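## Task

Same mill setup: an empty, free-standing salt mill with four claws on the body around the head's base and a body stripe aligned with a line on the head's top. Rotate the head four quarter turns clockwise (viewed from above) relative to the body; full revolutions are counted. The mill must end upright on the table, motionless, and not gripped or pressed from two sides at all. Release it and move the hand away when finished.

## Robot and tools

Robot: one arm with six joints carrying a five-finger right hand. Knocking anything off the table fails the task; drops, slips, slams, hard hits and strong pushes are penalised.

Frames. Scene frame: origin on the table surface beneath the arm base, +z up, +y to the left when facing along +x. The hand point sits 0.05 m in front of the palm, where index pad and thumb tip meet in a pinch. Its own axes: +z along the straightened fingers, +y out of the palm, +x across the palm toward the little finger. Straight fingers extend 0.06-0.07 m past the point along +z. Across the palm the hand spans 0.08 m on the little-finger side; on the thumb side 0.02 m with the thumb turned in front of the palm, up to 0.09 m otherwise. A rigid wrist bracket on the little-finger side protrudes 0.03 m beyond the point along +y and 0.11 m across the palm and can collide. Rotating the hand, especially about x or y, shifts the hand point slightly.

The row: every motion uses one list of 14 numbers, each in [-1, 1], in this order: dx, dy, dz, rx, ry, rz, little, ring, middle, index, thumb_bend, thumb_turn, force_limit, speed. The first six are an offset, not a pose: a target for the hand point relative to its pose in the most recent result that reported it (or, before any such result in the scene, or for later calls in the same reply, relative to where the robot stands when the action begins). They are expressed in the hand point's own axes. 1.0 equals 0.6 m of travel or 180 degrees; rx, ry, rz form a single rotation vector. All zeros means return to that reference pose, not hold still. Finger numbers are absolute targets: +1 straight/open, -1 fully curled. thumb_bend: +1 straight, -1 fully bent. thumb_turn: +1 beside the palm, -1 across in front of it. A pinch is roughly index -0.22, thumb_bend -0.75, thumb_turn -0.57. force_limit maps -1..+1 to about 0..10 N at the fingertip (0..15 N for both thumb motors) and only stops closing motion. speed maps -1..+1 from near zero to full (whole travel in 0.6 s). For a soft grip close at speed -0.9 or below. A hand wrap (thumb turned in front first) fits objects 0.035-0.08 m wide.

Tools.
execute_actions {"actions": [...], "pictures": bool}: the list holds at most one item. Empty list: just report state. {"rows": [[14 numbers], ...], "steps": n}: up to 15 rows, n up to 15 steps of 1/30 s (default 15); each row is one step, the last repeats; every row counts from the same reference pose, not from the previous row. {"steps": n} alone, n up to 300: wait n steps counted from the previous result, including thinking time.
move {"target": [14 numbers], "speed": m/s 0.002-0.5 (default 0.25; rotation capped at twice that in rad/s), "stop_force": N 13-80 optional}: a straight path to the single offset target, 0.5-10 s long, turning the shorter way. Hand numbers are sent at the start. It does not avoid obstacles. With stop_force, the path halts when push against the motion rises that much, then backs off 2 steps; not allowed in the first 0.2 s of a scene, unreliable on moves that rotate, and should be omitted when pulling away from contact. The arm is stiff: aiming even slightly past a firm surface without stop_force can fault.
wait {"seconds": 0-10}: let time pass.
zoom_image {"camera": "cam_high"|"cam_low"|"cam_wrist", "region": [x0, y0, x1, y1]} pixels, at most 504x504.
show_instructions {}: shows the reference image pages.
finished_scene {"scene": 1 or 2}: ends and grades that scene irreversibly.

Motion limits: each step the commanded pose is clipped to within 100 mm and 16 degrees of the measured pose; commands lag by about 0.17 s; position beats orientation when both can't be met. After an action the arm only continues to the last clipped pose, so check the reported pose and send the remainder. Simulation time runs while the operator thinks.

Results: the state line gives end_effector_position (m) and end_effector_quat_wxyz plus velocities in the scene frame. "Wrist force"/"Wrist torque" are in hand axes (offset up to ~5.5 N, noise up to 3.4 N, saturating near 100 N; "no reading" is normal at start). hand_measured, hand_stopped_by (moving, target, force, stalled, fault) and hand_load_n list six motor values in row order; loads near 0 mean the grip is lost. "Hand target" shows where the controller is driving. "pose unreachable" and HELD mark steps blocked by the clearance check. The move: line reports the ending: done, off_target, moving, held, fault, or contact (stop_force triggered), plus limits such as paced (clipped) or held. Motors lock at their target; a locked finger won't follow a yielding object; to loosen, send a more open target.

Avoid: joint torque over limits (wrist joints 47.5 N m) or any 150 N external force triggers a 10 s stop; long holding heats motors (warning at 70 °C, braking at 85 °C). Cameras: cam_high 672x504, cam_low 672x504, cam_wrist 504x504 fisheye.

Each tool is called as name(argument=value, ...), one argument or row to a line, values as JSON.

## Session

execute_actions(
  actions=[],
)

Scene clock: 0.00 s of 11100.00 s.
end_effector_position=(+0.4446, +0.2923, +0.2002) hand_measured=(+1.000, +1.000, +1.000, +1.000, +1.000, +1.000) hand_load_n=(+0.0, +0.0, +0.0, +0.0, +0.0, +0.0) hand_stopped_by=(target, target, target, target, target, target) hand_force_limit=0.00 hand_speed=-0.80 end_effector_quat_wxyz=(+0.077, -0.096, +0.890, -0.439) end_effector_velocity=(-0.000, -0.000, -0.000) end_effector_angular_velocity=(+0.001, +0.000, +0.000)
Joint positions: [ 0.63  -1.152  1.914  1.179  2.427 -1.026]
Joint velocities: [-0.    -0.001  0.001 -0.002 -0.001 -0.002]
Wrist force (N, on the end effector, along its own x y z axes, offset not removed): no reading
Wrist torque (N m, same axes, about the end effector's origin, offset not removed): no reading
Hand target: +0.445, +0.292, +0.200; +0.077, -0.096, +0.890, -0.439
camera_calibration (this result's frames):
cam_wrist: T_world_to_cam=[[0.0351653, 0.5901, -0.806564, -0.0147382], [0.742608, 0.524671, 0.416238, -0.559007], [0.668803, -0.613597, -0.419763, 0.0939694], [0, 0, 0, 1]] pos_world=[0.352794, 0.359651, 0.260238]

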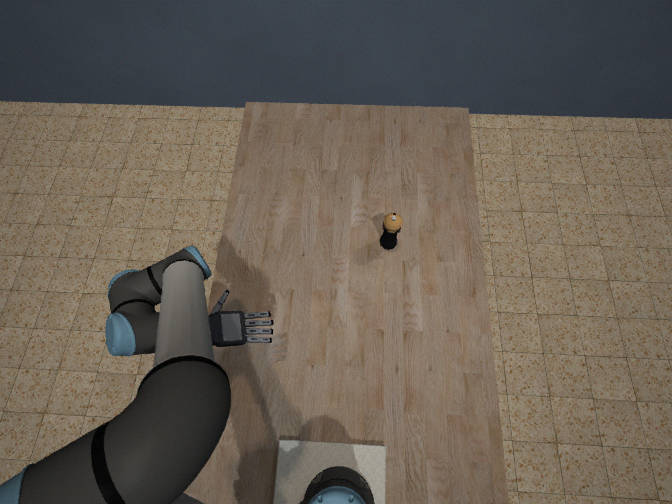

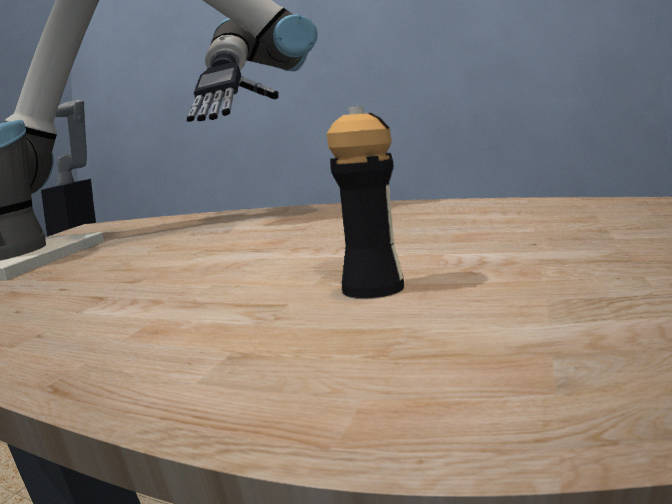

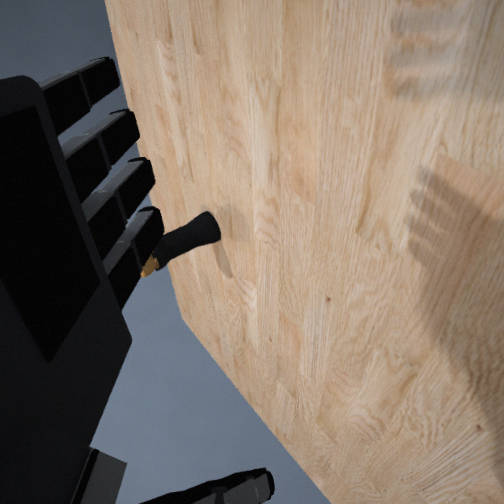

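move(
  target=[-0.389,-0.542,0.639,0.0258,-0.0662,-0.0644,0.6,0.5,0.5,0.5,0.6,-1,0.4,0.3],
  speed=0.4,
)

move(
  target=[0,0,0,0,-0.73,-0.456,0.6,0.5,0.5,0.5,0.6,-1,0.4,0.3],
  speed=0.5,
)

Scene clock: 5.30 s of 11100.00 s.
end_effector_position=(+0.7897, -0.1390, +0.2407) hand_measured=(+0.600, +0.500, +0.500, +0.500, +0.600, -1.000) hand_load_n=(+0.0, +0.0, +0.0, +0.0, +0.0, +0.0) hand_stopped_by=(target, target, target, target, target, target) hand_force_limit=0.40 hand_speed=0.30 end_effector_quat_wxyz=(+0.129, -0.227, +0.845, -0.467) end_effector_velocity=(+0.003, -0.001, +0.002) end_effector_angular_velocity=(+0.001, -0.004, +0.004)
Joint positions: [-0.209 -1.219  1.685  0.268  2.209 -2.636]
Joint velocities: [-0.002  0.    -0.004 -0.002 -0.006 -0.003]
Wrist force (N, on the end effector, along its own x y z axes, offset not removed): [0.5 2.8 -2.9]
Wrist torque (N m, same axes, about the end effector's origin, offset not removed): [0.65 -0.27 0.24]
Hand target: +0.790, -0.139, +0.241; +0.129, -0.227, +0.845, -0.467
Off the commanded pose: 0.001 m, 0 deg.
After step 90, 0.10 s passed at rest.
move: done
camera_calibration (this result's frames):
cam_wrist: T_world_to_cam=[[-0.128797, 0.491842, -0.861106, 0.389226], [0.563963, 0.750576, 0.344357, -0.416091], [0.815694, -0.441279, -0.374053, -0.487519], [0, 0, 0, 1]] pos_world=[0.682457, -0.0942618, 0.296091]

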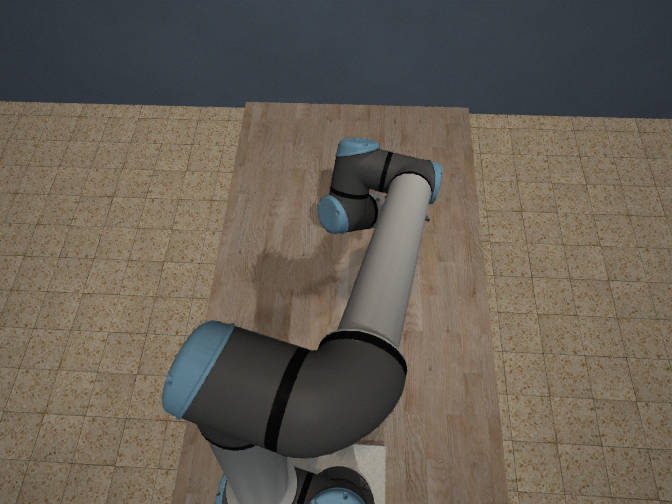

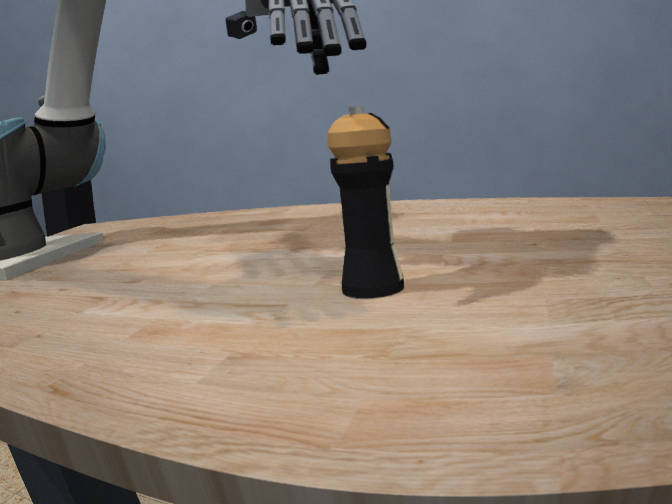

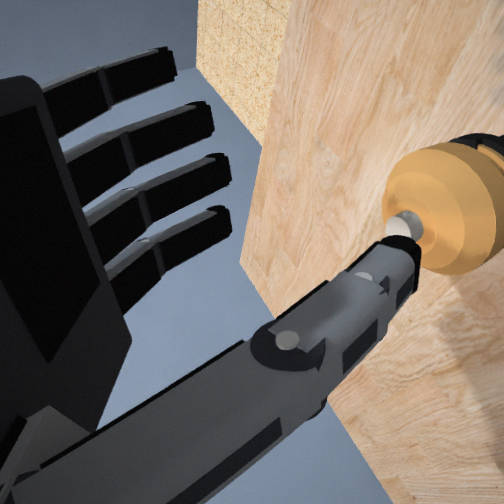

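Scene clock: 8.97 s of 11100.00 s.
end_effector_position=(+0.7899, -0.1391, +0.2414) hand_measured=(+0.600, +0.500, +0.500, +0.500, +0.600, -1.000) hand_load_n=(+0.0, +0.0, +0.0, +0.0, +0.0, +0.0) hand_stopped_by=(target, target, target, target, target, target) hand_force_limit=0.40 hand_speed=0.30 end_effector_quat_wxyz=(-0.486, +0.873, +0.039, -0.019) end_effector_velocity=(-0.000, +0.000, -0.003) end_effector_angular_velocity=(+0.004, +0.005, +0.015)
Joint positions: [-0.532 -0.718  1.195  1.884  0.829 -5.697]
Joint velocities: [ 0.002  0.007 -0.003  0.011  0.008 -0.013]
Wrist force (N, on the end effector, along its own x y z axes, offset not removed): [0.7 1.0 -1.5]
Wrist torque (N m, same axes, about the end effector's origin, offset not removed): [0.24 -0.42 0.14]
Hand target: +0.790, -0.139, +0.241; -0.486, +0.873, +0.039, -0.020
Off the commanded pose: 0.001 m, 0 deg.
move: done; limits=paced
camera_calibration (this result's frames):
cam_wrist: T_world_to_cam=[[-0.0856762, -0.49577, -0.864217, 0.219269], [-0.833824, -0.439099, 0.334558, 0.524682], [-0.545341, 0.749269, -0.375765, 0.753669], [0, 0, 0, 1]] pos_world=[0.867286, -0.225606, 0.297161]

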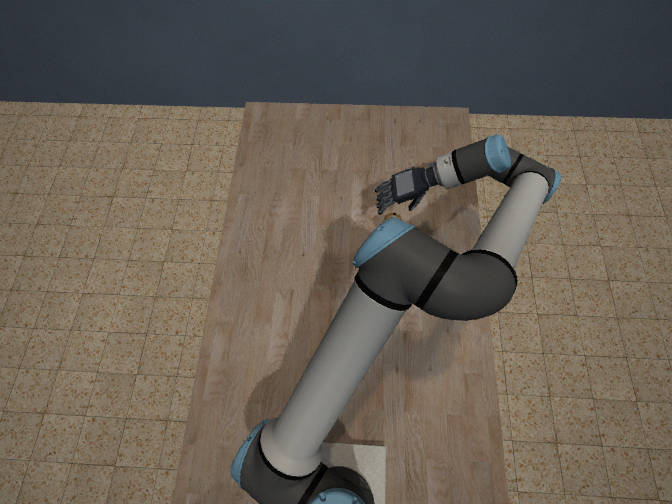

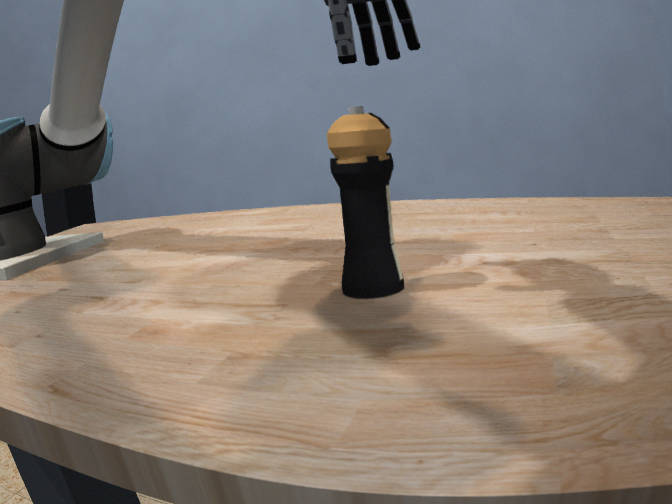

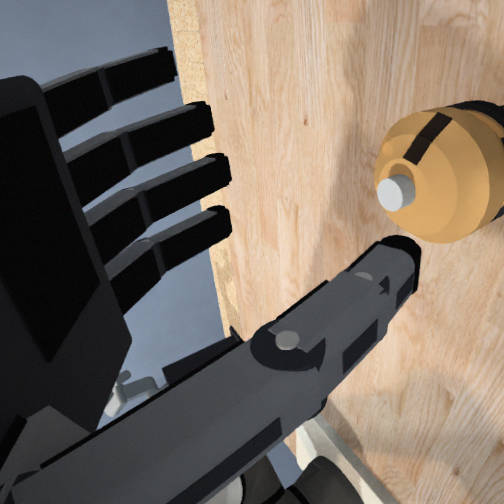

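move(
  target=[-0.004,0.051,0.032,0,0,0,0.6,0.5,0.5,0.5,0.6,-1,0.4,0.3],
  speed=0.1,
)

Scene clock: 10.47 s of 11100.00 s.
end_effector_position=(+0.7877, -0.1392, +0.2057) hand_measured=(+0.600, +0.500, +0.500, +0.500, +0.600, -1.000) hand_load_n=(+0.0, +0.0, +0.0, +0.0, +0.0, +0.0) hand_stopped_by=(target, target, target, target, target, target) hand_force_limit=0.40 hand_speed=0.30 end_effector_quat_wxyz=(-0.486, +0.873, +0.039, -0.019) end_effector_velocity=(+0.000, -0.000, -0.001) end_effector_angular_velocity=(-0.001, -0.001, -0.001)
Joint positions: [-0.533 -0.692  1.215  1.838  0.83  -5.698]
Joint velocities: [-0.001  0.     0.001 -0.003 -0.001  0.001]
Wrist force (N, on the end effector, along its own x y z axes, offset not removed): [1.9 -1.1 -0.3]
Wrist torque (N m, same axes, about the end effector's origin, offset not removed): [-0.05 -0.65 0.24]
Hand target: +0.788, -0.139, +0.205; -0.486, +0.873, +0.039, -0.019
Off the commanded pose: 0.000 m, 0 deg.
move: done
camera_calibration (this result's frames):
cam_wrist: T_world_to_cam=[[-0.0856626, -0.495791, -0.864207, 0.188127], [-0.833785, -0.439152, 0.334586, 0.53473], [-0.545403, 0.749224, -0.375764, 0.739142], [0, 0, 0, 1]] pos_world=[0.865096, -0.225684, 0.261411]

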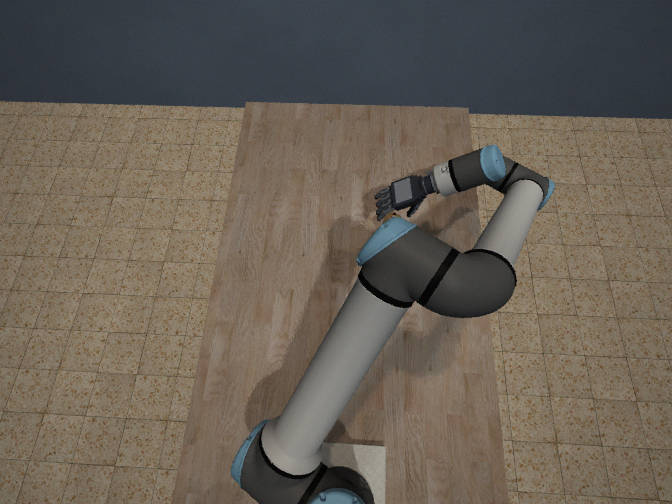

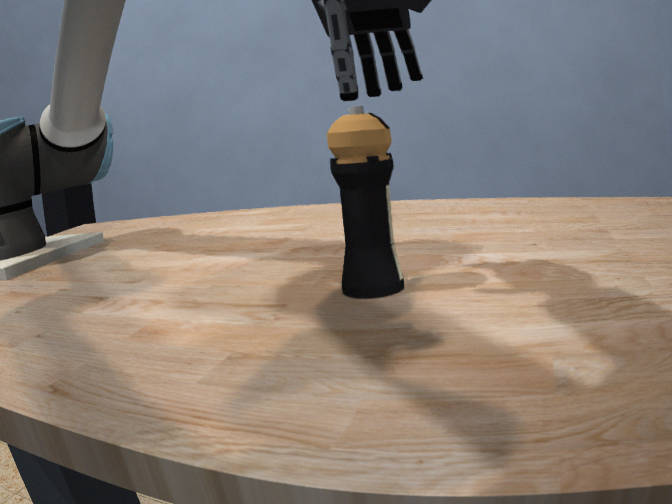

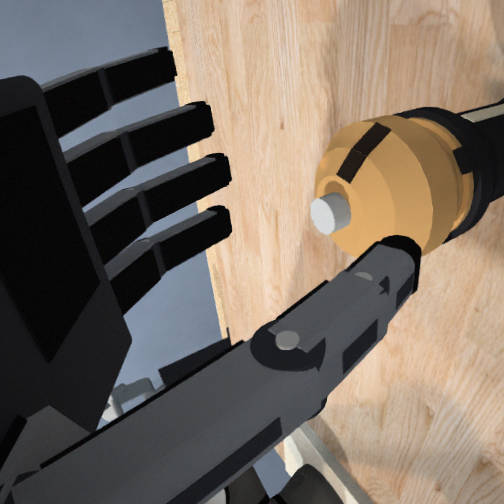

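move(
  target=[-0.002,0.04,0.025,0,0,0,0.65,0.6,0.6,0.6,0.7,-1,0.4,0.3],
  speed=0.05,
)

zoom_image(
  camera="cam_low",
  region=[230, 30, 510, 310],
)

Scene clock: 12.70 s of 11100.00 s.
end_effector_position=(+0.7867, -0.1392, +0.1777) hand_measured=(+0.650, +0.600, +0.600, +0.600, +0.700, -1.000) hand_load_n=(+0.0, +0.0, +0.0, +0.0, +0.0, +0.0) hand_stopped_by=(target, target, target, target, target, target) hand_force_limit=0.40 hand_speed=0.30 end_effector_quat_wxyz=(-0.486, +0.873, +0.039, -0.019) end_effector_velocity=(+0.001, -0.000, -0.002) end_effector_angular_velocity=(-0.001, -0.003, +0.000)
Joint positions: [-0.534 -0.669  1.226  1.804  0.83  -5.698]
Joint velocities: [ 0.     0.002  0.    -0.004 -0.001 -0.001]
Wrist force (N, on the end effector, along its own x y z axes, offset not removed): [-2.0 -1.1 -2.1]
Wrist torque (N m, same axes, about the end effector's origin, offset not removed): [0.01 -0.06 -0.03]
Hand target: +0.787, -0.139, +0.177; -0.486, +0.873, +0.039, -0.019
Off the commanded pose: 0.000 m, 0 deg.
move: done
camera_calibration (this result's frames):
cam_wrist: T_world_to_cam=[[-0.0856587, -0.495784, -0.864211, 0.163844], [-0.833785, -0.439157, 0.33458, 0.543198], [-0.545404, 0.749226, -0.375759, 0.728109], [0, 0, 0, 1]] pos_world=[0.864059, -0.225737, 0.233446]

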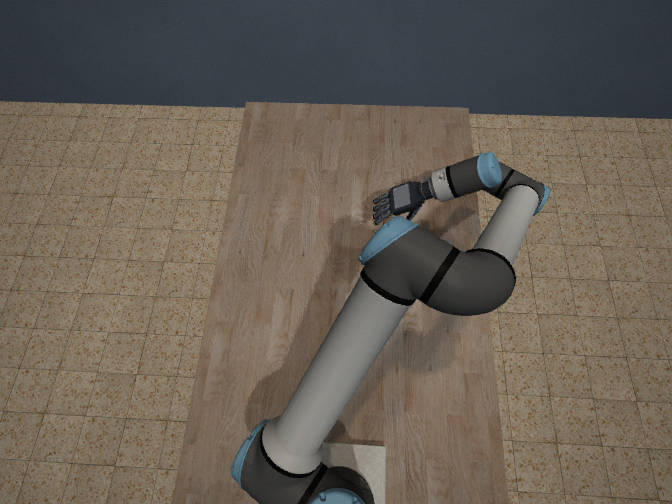

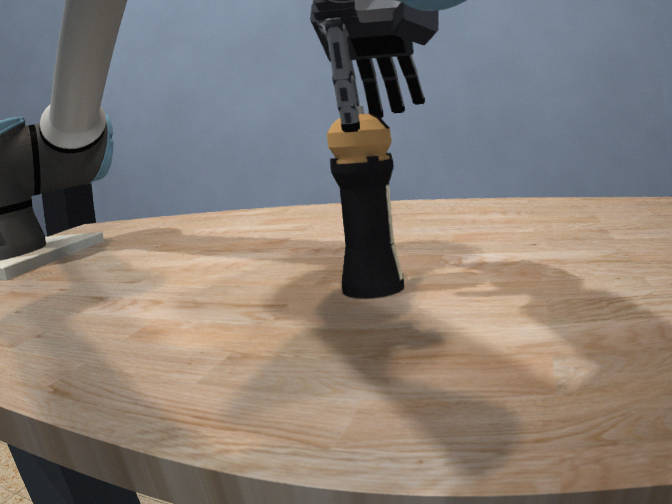

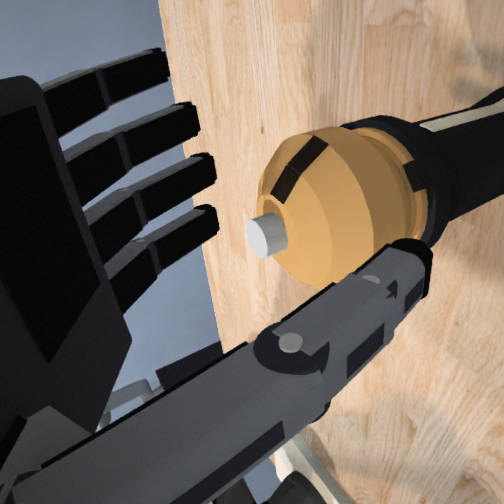

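Region (230, 30, 510, 310) of cam_low's 672x504 image, scaled by 1.800, with more detail than that image has.

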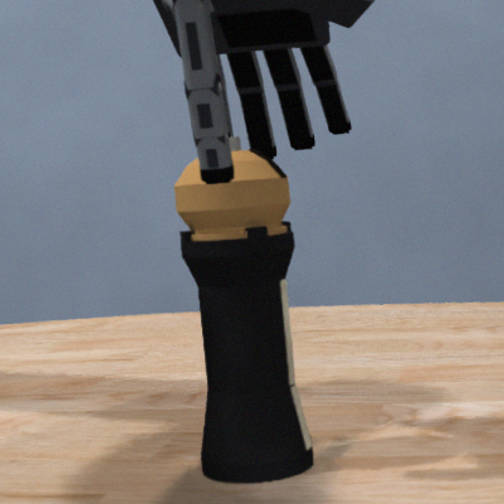

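move(
  target=[0,0.0165,0.0125,0,0,0,0.6,0.3,0.4,0.4,0.55,-1,0.4,-0.6],
  speed=0.03,
)

move(
  target=[0,0,0,0,0,0,0.6,0.3,0.0,0.0,0.1,-1,-0.6,-0.9],
)

zoom_image(
  camera="cam_low",
  region=[230, 30, 510, 310],
)

Scene clock: 15.53 s of 11100.00 s.
end_effector_position=(+0.7866, -0.1381, +0.1656) hand_measured=(+0.600, +0.300, +0.400, +0.400, +0.550, -1.000) hand_load_n=(+0.0, +0.0, +0.0, +0.0, +0.0, +0.0) hand_stopped_by=(target, target, target, target, target, target) hand_force_limit=0.40 hand_speed=-0.60 end_effector_quat_wxyz=(-0.486, +0.873, +0.039, -0.019) end_effector_velocity=(-0.000, +0.000, -0.003) end_effector_angular_velocity=(+0.001, +0.001, -0.001)
Joint positions: [-0.533 -0.658  1.23   1.789  0.829 -5.697]
Joint velocities: [-0.     0.002  0.002 -0.003 -0.001  0.   ]
Wrist force (N, on the end effector, along its own x y z axes, offset not removed): [-0.6 0.7 -4.9]
Wrist torque (N m, same axes, about the end effector's origin, offset not removed): [0.42 -0.08 0.25]
Hand target: +0.787, -0.138, +0.165; -0.486, +0.873, +0.039, -0.019
Off the commanded pose: 0.000 m, 0 deg.
move: done
camera_calibration (this result's frames):
cam_wrist: T_world_to_cam=[[-0.0856642, -0.495782, -0.864212, 0.153957], [-0.833782, -0.439158, 0.334585, 0.547684], [-0.545407, 0.749226, -0.375754, 0.722733], [0, 0, 0, 1]] pos_world=[0.864022, -0.224641, 0.221374]

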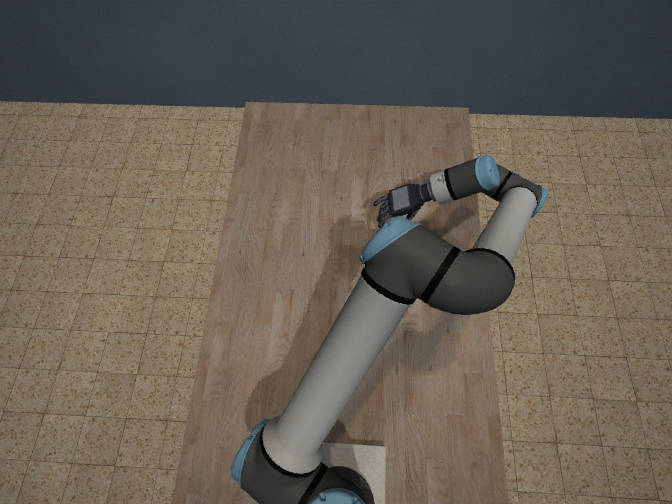

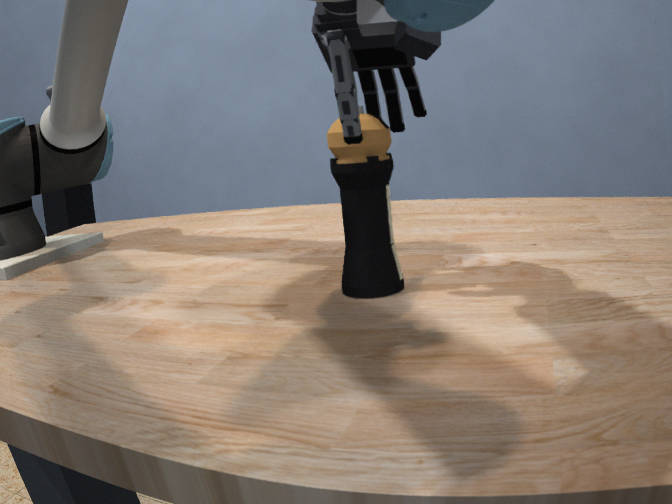

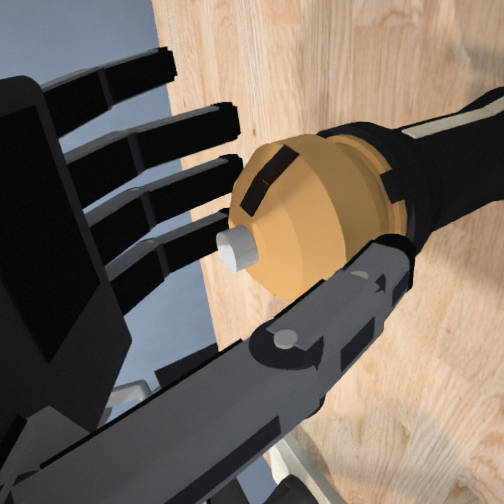

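Scene clock: 16.80 s of 11100.00 s.
end_effector_position=(+0.7866, -0.1381, +0.1656) hand_measured=(+0.600, +0.300, +0.240, +0.230, +0.446, -1.000) hand_load_n=(+0.0, +0.0, +2.0, +3.0, +3.0, +0.0) hand_stopped_by=(target, target, force, force, force, target) hand_force_limit=-0.60 hand_speed=-0.90 end_effector_quat_wxyz=(-0.486, +0.873, +0.039, -0.019) end_effector_velocity=(-0.000, -0.000, -0.000) end_effector_angular_velocity=(+0.002, +0.002, +0.001)
Joint positions: [-0.533 -0.658  1.23   1.789  0.829 -5.697]
Joint velocities: [-0.     0.001  0.     0.002  0.    -0.001]
Wrist force (N, on the end effector, along its own x y z axes, offset not removed): [-0.5 -2.1 -2.6]
Wrist torque (N m, same axes, about the end effector's origin, offset not removed): [0.42 -0.06 0.11]
Hand target: +0.787, -0.138, +0.166; -0.486, +0.873, +0.039, -0.019
Off the commanded pose: 0.000 m, 0 deg.
move: done
camera_calibration (this result's frames):
cam_wrist: T_world_to_cam=[[-0.0856976, -0.49576, -0.864221, 0.153995], [-0.83377, -0.439167, 0.334606, 0.547671], [-0.545421, 0.749236, -0.375714, 0.722721], [0, 0, 0, 1]] pos_world=[0.864016, -0.224625, 0.221368]

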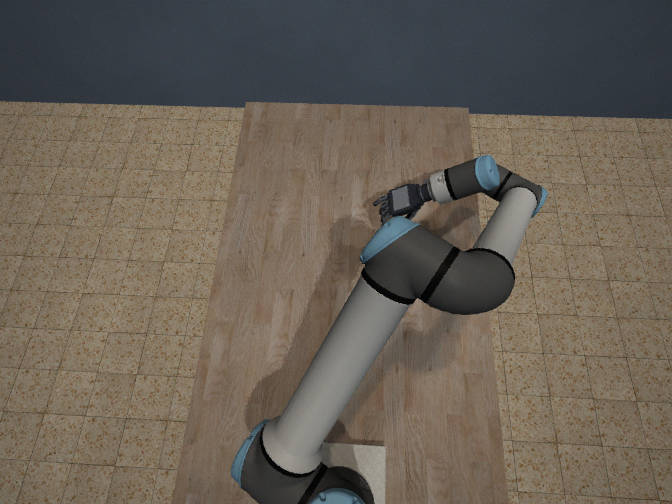

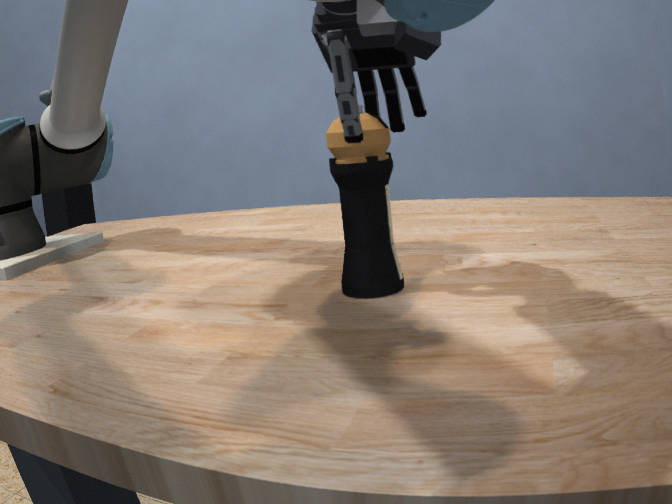

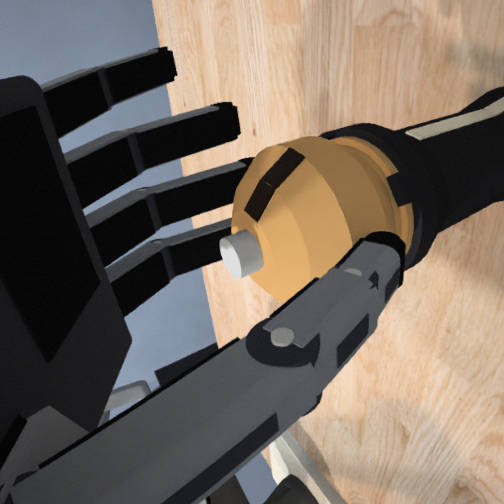

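Region (230, 30, 510, 310) of cam_low's 672x504 image, scaled by 1.800, with more detail than that image has.

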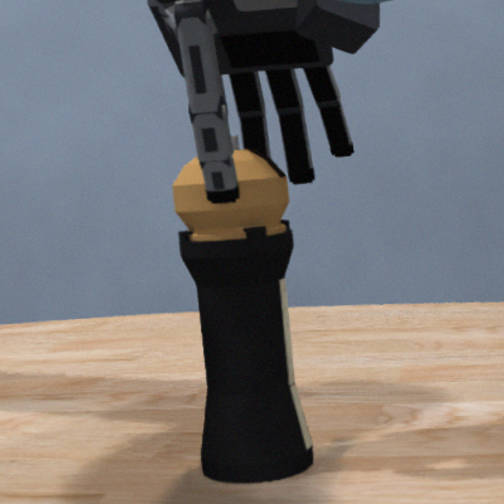

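move(
  target=[0,-0.0028,0.0061,0,0,0,0.6,0.3,0.0,0.0,0.12,-1,0.4,-0.9],
  speed=0.006,
)

move(
  target=[0,0.0012,0.0008,0,0,0,0.6,0.3,0.0,0.0,0.12,-1,0.4,-0.9],
  speed=0.005,
)

Scene clock: 18.93 s of 11100.00 s.
end_effector_position=(+0.7863, -0.1342, +0.1652) hand_measured=(+0.600, +0.300, +0.240, +0.230, +0.388, -1.000) hand_load_n=(+0.0, +0.0, +5.0, +5.0, +10.0, +0.0) hand_stopped_by=(target, target, force, force, force, target) hand_force_limit=0.40 hand_speed=-0.90 end_effector_quat_wxyz=(-0.486, +0.873, +0.039, -0.019) end_effector_velocity=(-0.001, +0.001, -0.001) end_effector_angular_velocity=(+0.002, +0.004, -0.001)
Joint positions: [-0.529 -0.66   1.235  1.784  0.827 -5.694]
Joint velocities: [ 0.     0.     0.003 -0.001 -0.001  0.002]
Wrist force (N, on the end effector, along its own x y z axes, offset not removed): [0.7 -1.0 -7.8]
Wrist torque (N m, same axes, about the end effector's origin, offset not removed): [0.11 -0.24 0.14]
Hand target: +0.786, -0.134, +0.165; -0.486, +0.873, +0.039, -0.019
Off the commanded pose: 0.000 m, 0 deg.
move: done
camera_calibration (this result's frames):
cam_wrist: T_world_to_cam=[[-0.0856939, -0.495762, -0.86422, 0.155473], [-0.833775, -0.43916, 0.3346, 0.549257], [-0.545413, 0.749238, -0.375721, 0.719448], [0, 0, 0, 1]] pos_world=[0.863676, -0.220748, 0.220893]

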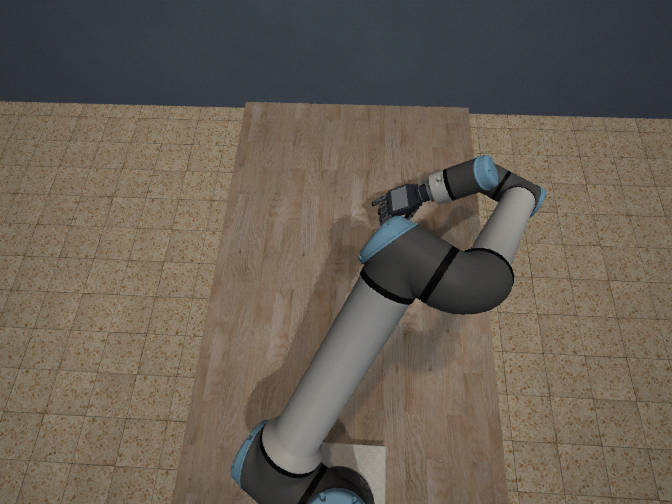

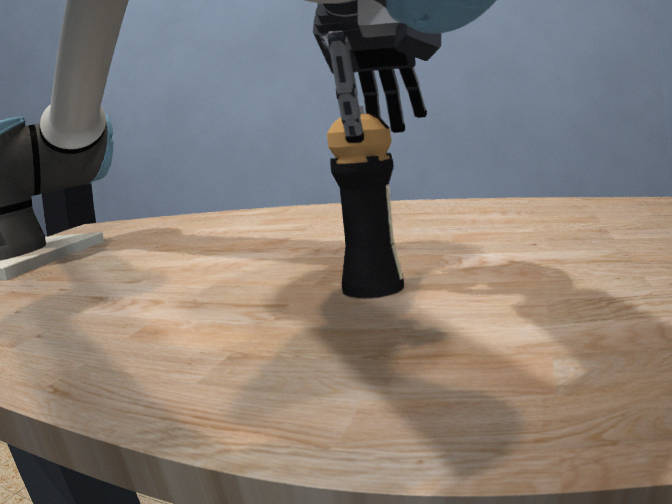

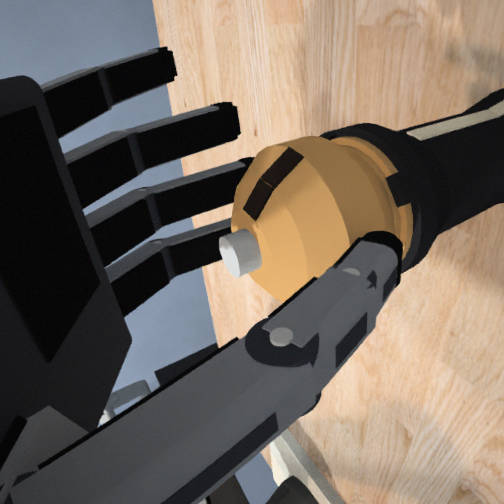

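Scene clock: 19.63 s of 11100.00 s.
end_effector_position=(+0.7863, -0.1342, +0.1644) hand_measured=(+0.600, +0.300, +0.240, +0.230, +0.388, -1.000) hand_load_n=(+0.0, +0.0, +5.0, +6.0, +10.0, +0.0) hand_stopped_by=(target, target, force, force, force, target) hand_force_limit=0.40 hand_speed=-0.90 end_effector_quat_wxyz=(-0.486, +0.873, +0.039, -0.019) end_effector_velocity=(-0.000, -0.001, -0.001) end_effector_angular_velocity=(-0.000, +0.001, -0.003)
Joint positions: [-0.529 -0.659  1.235  1.783  0.827 -5.694]
Joint velocities: [-0.001  0.001  0.    -0.002 -0.001  0.002]
Wrist force (N, on the end effector, along its own x y z axes, offset not removed): [-2.2 -7.3 -9.3]
Wrist torque (N m, same axes, about the end effector's origin, offset not removed): [-0.09 0.05 -0.01]
Hand target: +0.786, -0.134, +0.164; -0.486, +0.873, +0.039, -0.019
Off the commanded pose: 0.000 m, 0 deg.
move: done
camera_calibration (this result's frames):
cam_wrist: T_world_to_cam=[[-0.0856723, -0.495758, -0.864225, 0.154796], [-0.833799, -0.439141, 0.334567, 0.549562], [-0.545381, 0.749253, -0.37574, 0.71912], [0, 0, 0, 1]] pos_world=[0.863681, -0.220726, 0.220116]

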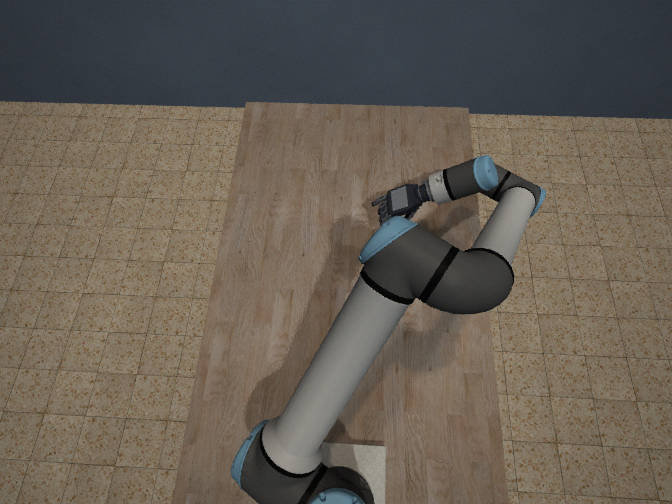

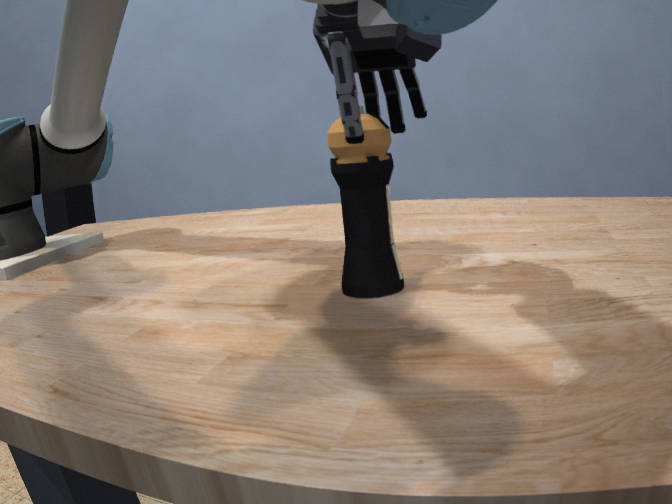

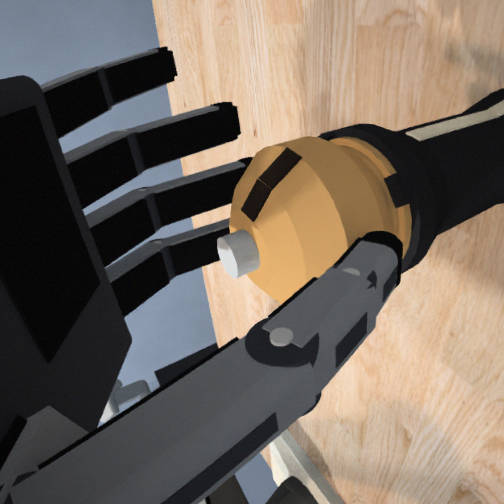

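move(
  target=[0.005,-0.006,0.011,0,0.1884,0.1178,0.6,0.3,0.0,0.0,0.12,-1,0.4,-0.9],
  speed=0.16,
)

zoom_image(
  camera="cam_low",
  region=[230, 30, 510, 310],
)

Scene clock: 23.27 s of 11100.00 s.
end_effector_position=(+0.7885, -0.1264, +0.1641) hand_measured=(+0.600, +0.300, +0.240, +0.230, +0.388, -1.000) hand_load_n=(+0.0, +0.0, +6.0, +6.5, +9.5, -2.0) hand_stopped_by=(target, target, force, force, force, target) hand_force_limit=0.40 hand_speed=-0.90 end_effector_quat_wxyz=(-0.465, +0.833, -0.262, +0.146) end_effector_velocity=(-0.001, +0.000, -0.002) end_effector_angular_velocity=(-0.004, +0.003, -0.016)
Joint positions: [-0.6   -0.867  1.473  1.026  0.546 -4.777]
Joint velocities: [-0.    -0.007  0.008 -0.029  0.004  0.032]
Wrist force (N, on the end effector, along its own x y z axes, offset not removed): [1.3 -7.4 -6.3]
Wrist torque (N m, same axes, about the end effector's origin, offset not removed): [0.15 -0.03 0.00]
Hand target: +0.788, -0.126, +0.164; -0.465, +0.833, -0.262, +0.147
Off the commanded pose: 0.000 m, 0 deg.
move: done
camera_calibration (this result's frames):
cam_wrist: T_world_to_cam=[[-0.383982, -0.321755, -0.865466, 0.416017], [-0.921347, 0.19508, 0.336249, 0.703841], [0.0606451, 0.926508, -0.371355, 0.258193], [0, 0, 0, 1]] pos_world=[0.792566, -0.242668, 0.219264]

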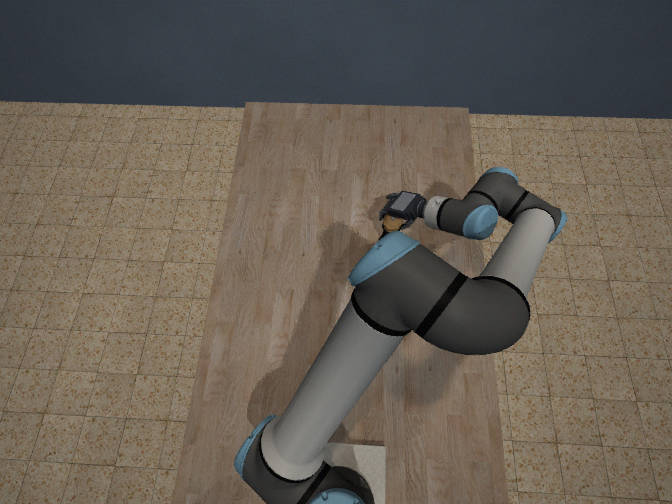

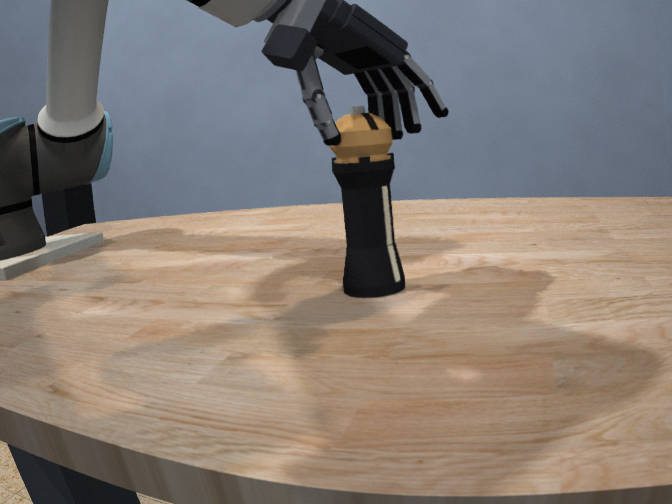

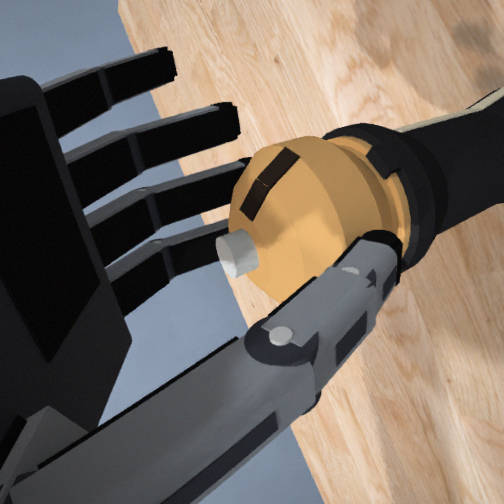

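Region (230, 30, 510, 310) of cam_low's 672x504 image, scaled by 1.800, with more detail than that image has.

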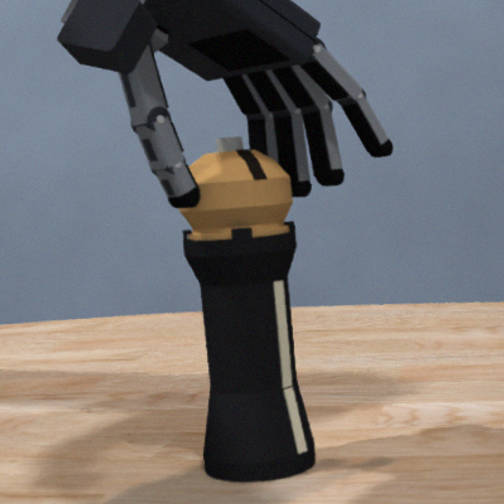

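move(
  target=[0,0.001,0.0006,0,0,0,0.6,0.3,0.0,0.0,0.1,-1,0.9,-0.9],
  speed=0.004,
)

move(
  target=[0.0045,-0.0058,0.012,0,0.1884,0.1178,0.6,0.3,0.0,0.0,0.1,-1,0.9,-0.9],
  speed=0.13,
)

zoom_image(
  camera="cam_low",
  region=[230, 30, 510, 310],
)

Scene clock: 25.47 s of 11100.00 s.
end_effector_position=(+0.7885, -0.1264, +0.1634) hand_measured=(+0.600, +0.300, +0.242, +0.230, +0.360, -1.000) hand_load_n=(+0.0, +0.0, +6.5, +7.0, +14.0, -1.0) hand_stopped_by=(target, target, force, force, force, target) hand_force_limit=0.90 hand_speed=-0.90 end_effector_quat_wxyz=(-0.465, +0.833, -0.262, +0.146) end_effector_velocity=(-0.001, +0.001, -0.001) end_effector_angular_velocity=(+0.001, +0.002, +0.001)
Joint positions: [-0.6   -0.866  1.473  1.025  0.546 -4.777]
Joint velocities: [ 0.     0.001  0.001  0.001  0.    -0.002]
Wrist force (N, on the end effector, along its own x y z axes, offset not removed): [1.1 -9.7 -13.9]
Wrist torque (N m, same axes, about the end effector's origin, offset not removed): [0.05 -0.15 0.12]
Hand target: +0.788, -0.126, +0.163; -0.465, +0.833, -0.262, +0.146
Off the commanded pose: 0.000 m, 0 deg.
move: done
camera_calibration (this result's frames):
cam_wrist: T_world_to_cam=[[-0.384021, -0.321798, -0.865433, 0.415478], [-0.921329, 0.195139, 0.336264, 0.704041], [0.0606702, 0.926481, -0.371419, 0.257883], [0, 0, 0, 1]] pos_world=[0.79256, -0.242609, 0.218607]

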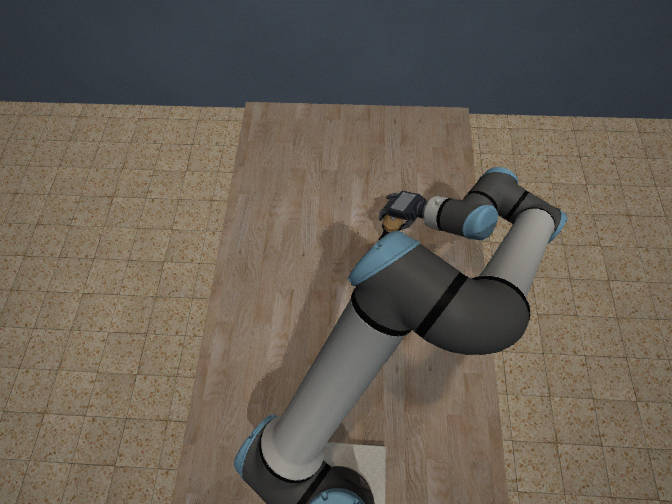

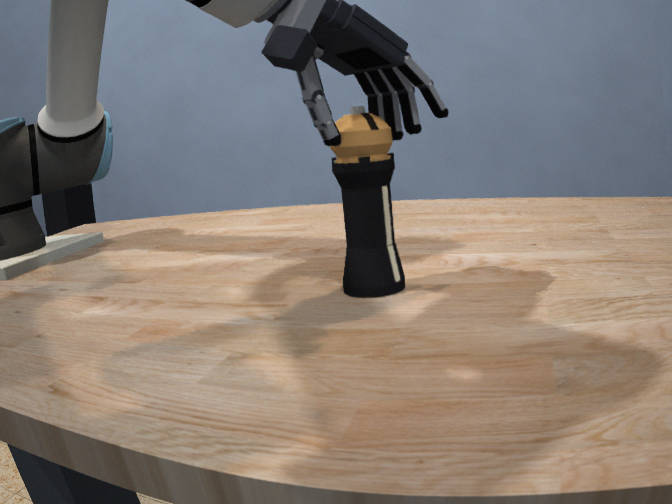

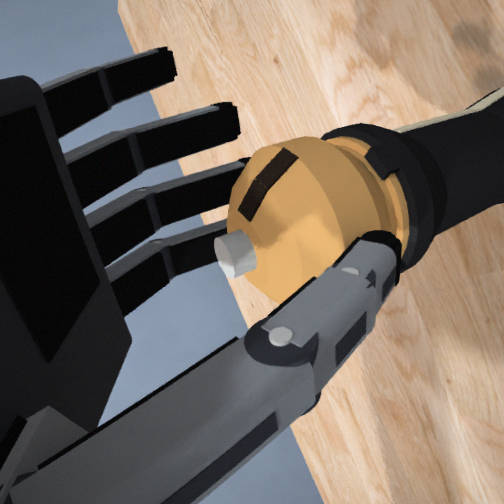

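Scene clock: 28.63 s of 11100.00 s.
end_effector_position=(+0.7950, -0.1212, +0.1623) hand_measured=(+0.600, +0.300, +0.242, +0.230, +0.360, -1.000) hand_load_n=(+0.0, +0.0, +8.0, +8.5, +12.5, -2.0) hand_stopped_by=(target, target, force, force, force, target) hand_force_limit=0.90 hand_speed=-0.90 end_effector_quat_wxyz=(-0.388, +0.694, -0.531, +0.294) end_effector_velocity=(+0.000, +0.001, +0.000) end_effector_angular_velocity=(-0.001, -0.002, -0.014)
Joint positions: [-0.553 -1.168  1.781  0.15   0.861 -3.683]
Joint velocities: [ 0.004 -0.006  0.007 -0.013  0.013  0.017]
Wrist force (N, on the end effector, along its own x y z axes, offset not removed): [0.7 -10.6 -7.3]
Wrist torque (N m, same axes, about the end effector's origin, offset not removed): [0.18 -0.29 -0.01]
Hand target: +0.795, -0.121, +0.162; -0.388, +0.693, -0.531, +0.294
Off the commanded pose: 0.000 m, 0 deg.
move: done
camera_calibration (this result's frames):
cam_wrist: T_world_to_cam=[[-0.502973, 0.00216873, -0.864299, 0.552306], [-0.581985, 0.738464, 0.340535, 0.504795], [0.638992, 0.67429, -0.370165, -0.238285], [0, 0, 0, 1]] pos_world=[0.723841, -0.213298, 0.217252]

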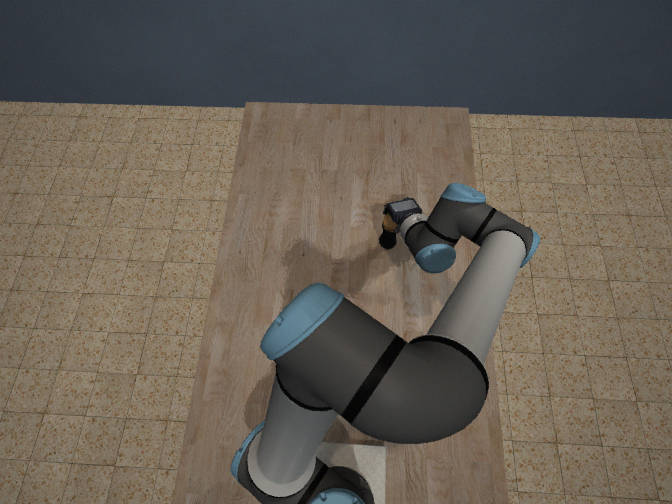

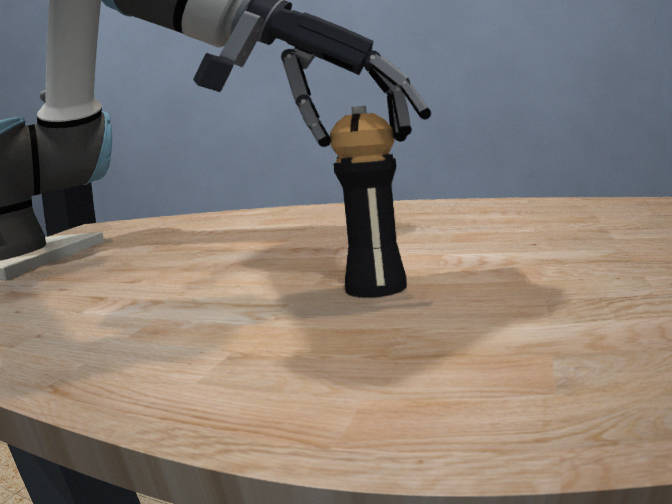

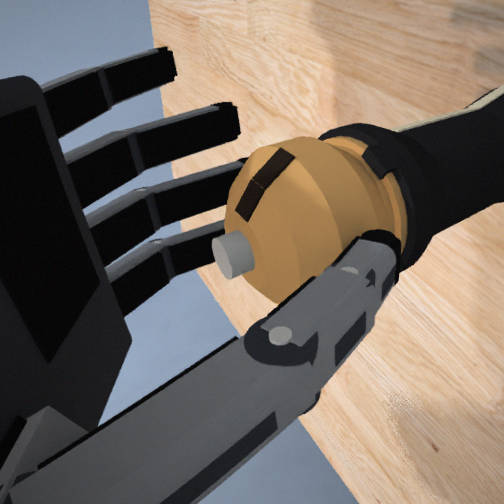

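Region (230, 30, 510, 310) of cam_low's 672x504 image, scaled by 1.800, with more detail than that image has.

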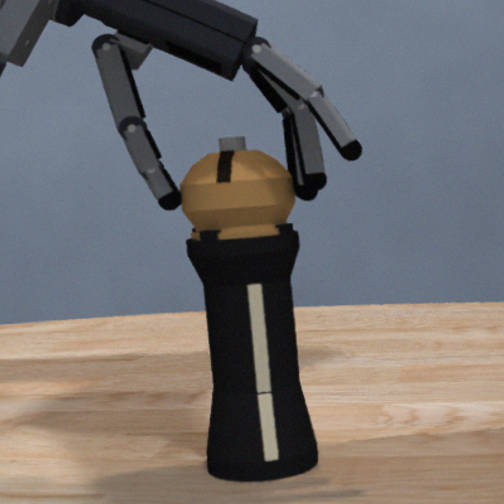

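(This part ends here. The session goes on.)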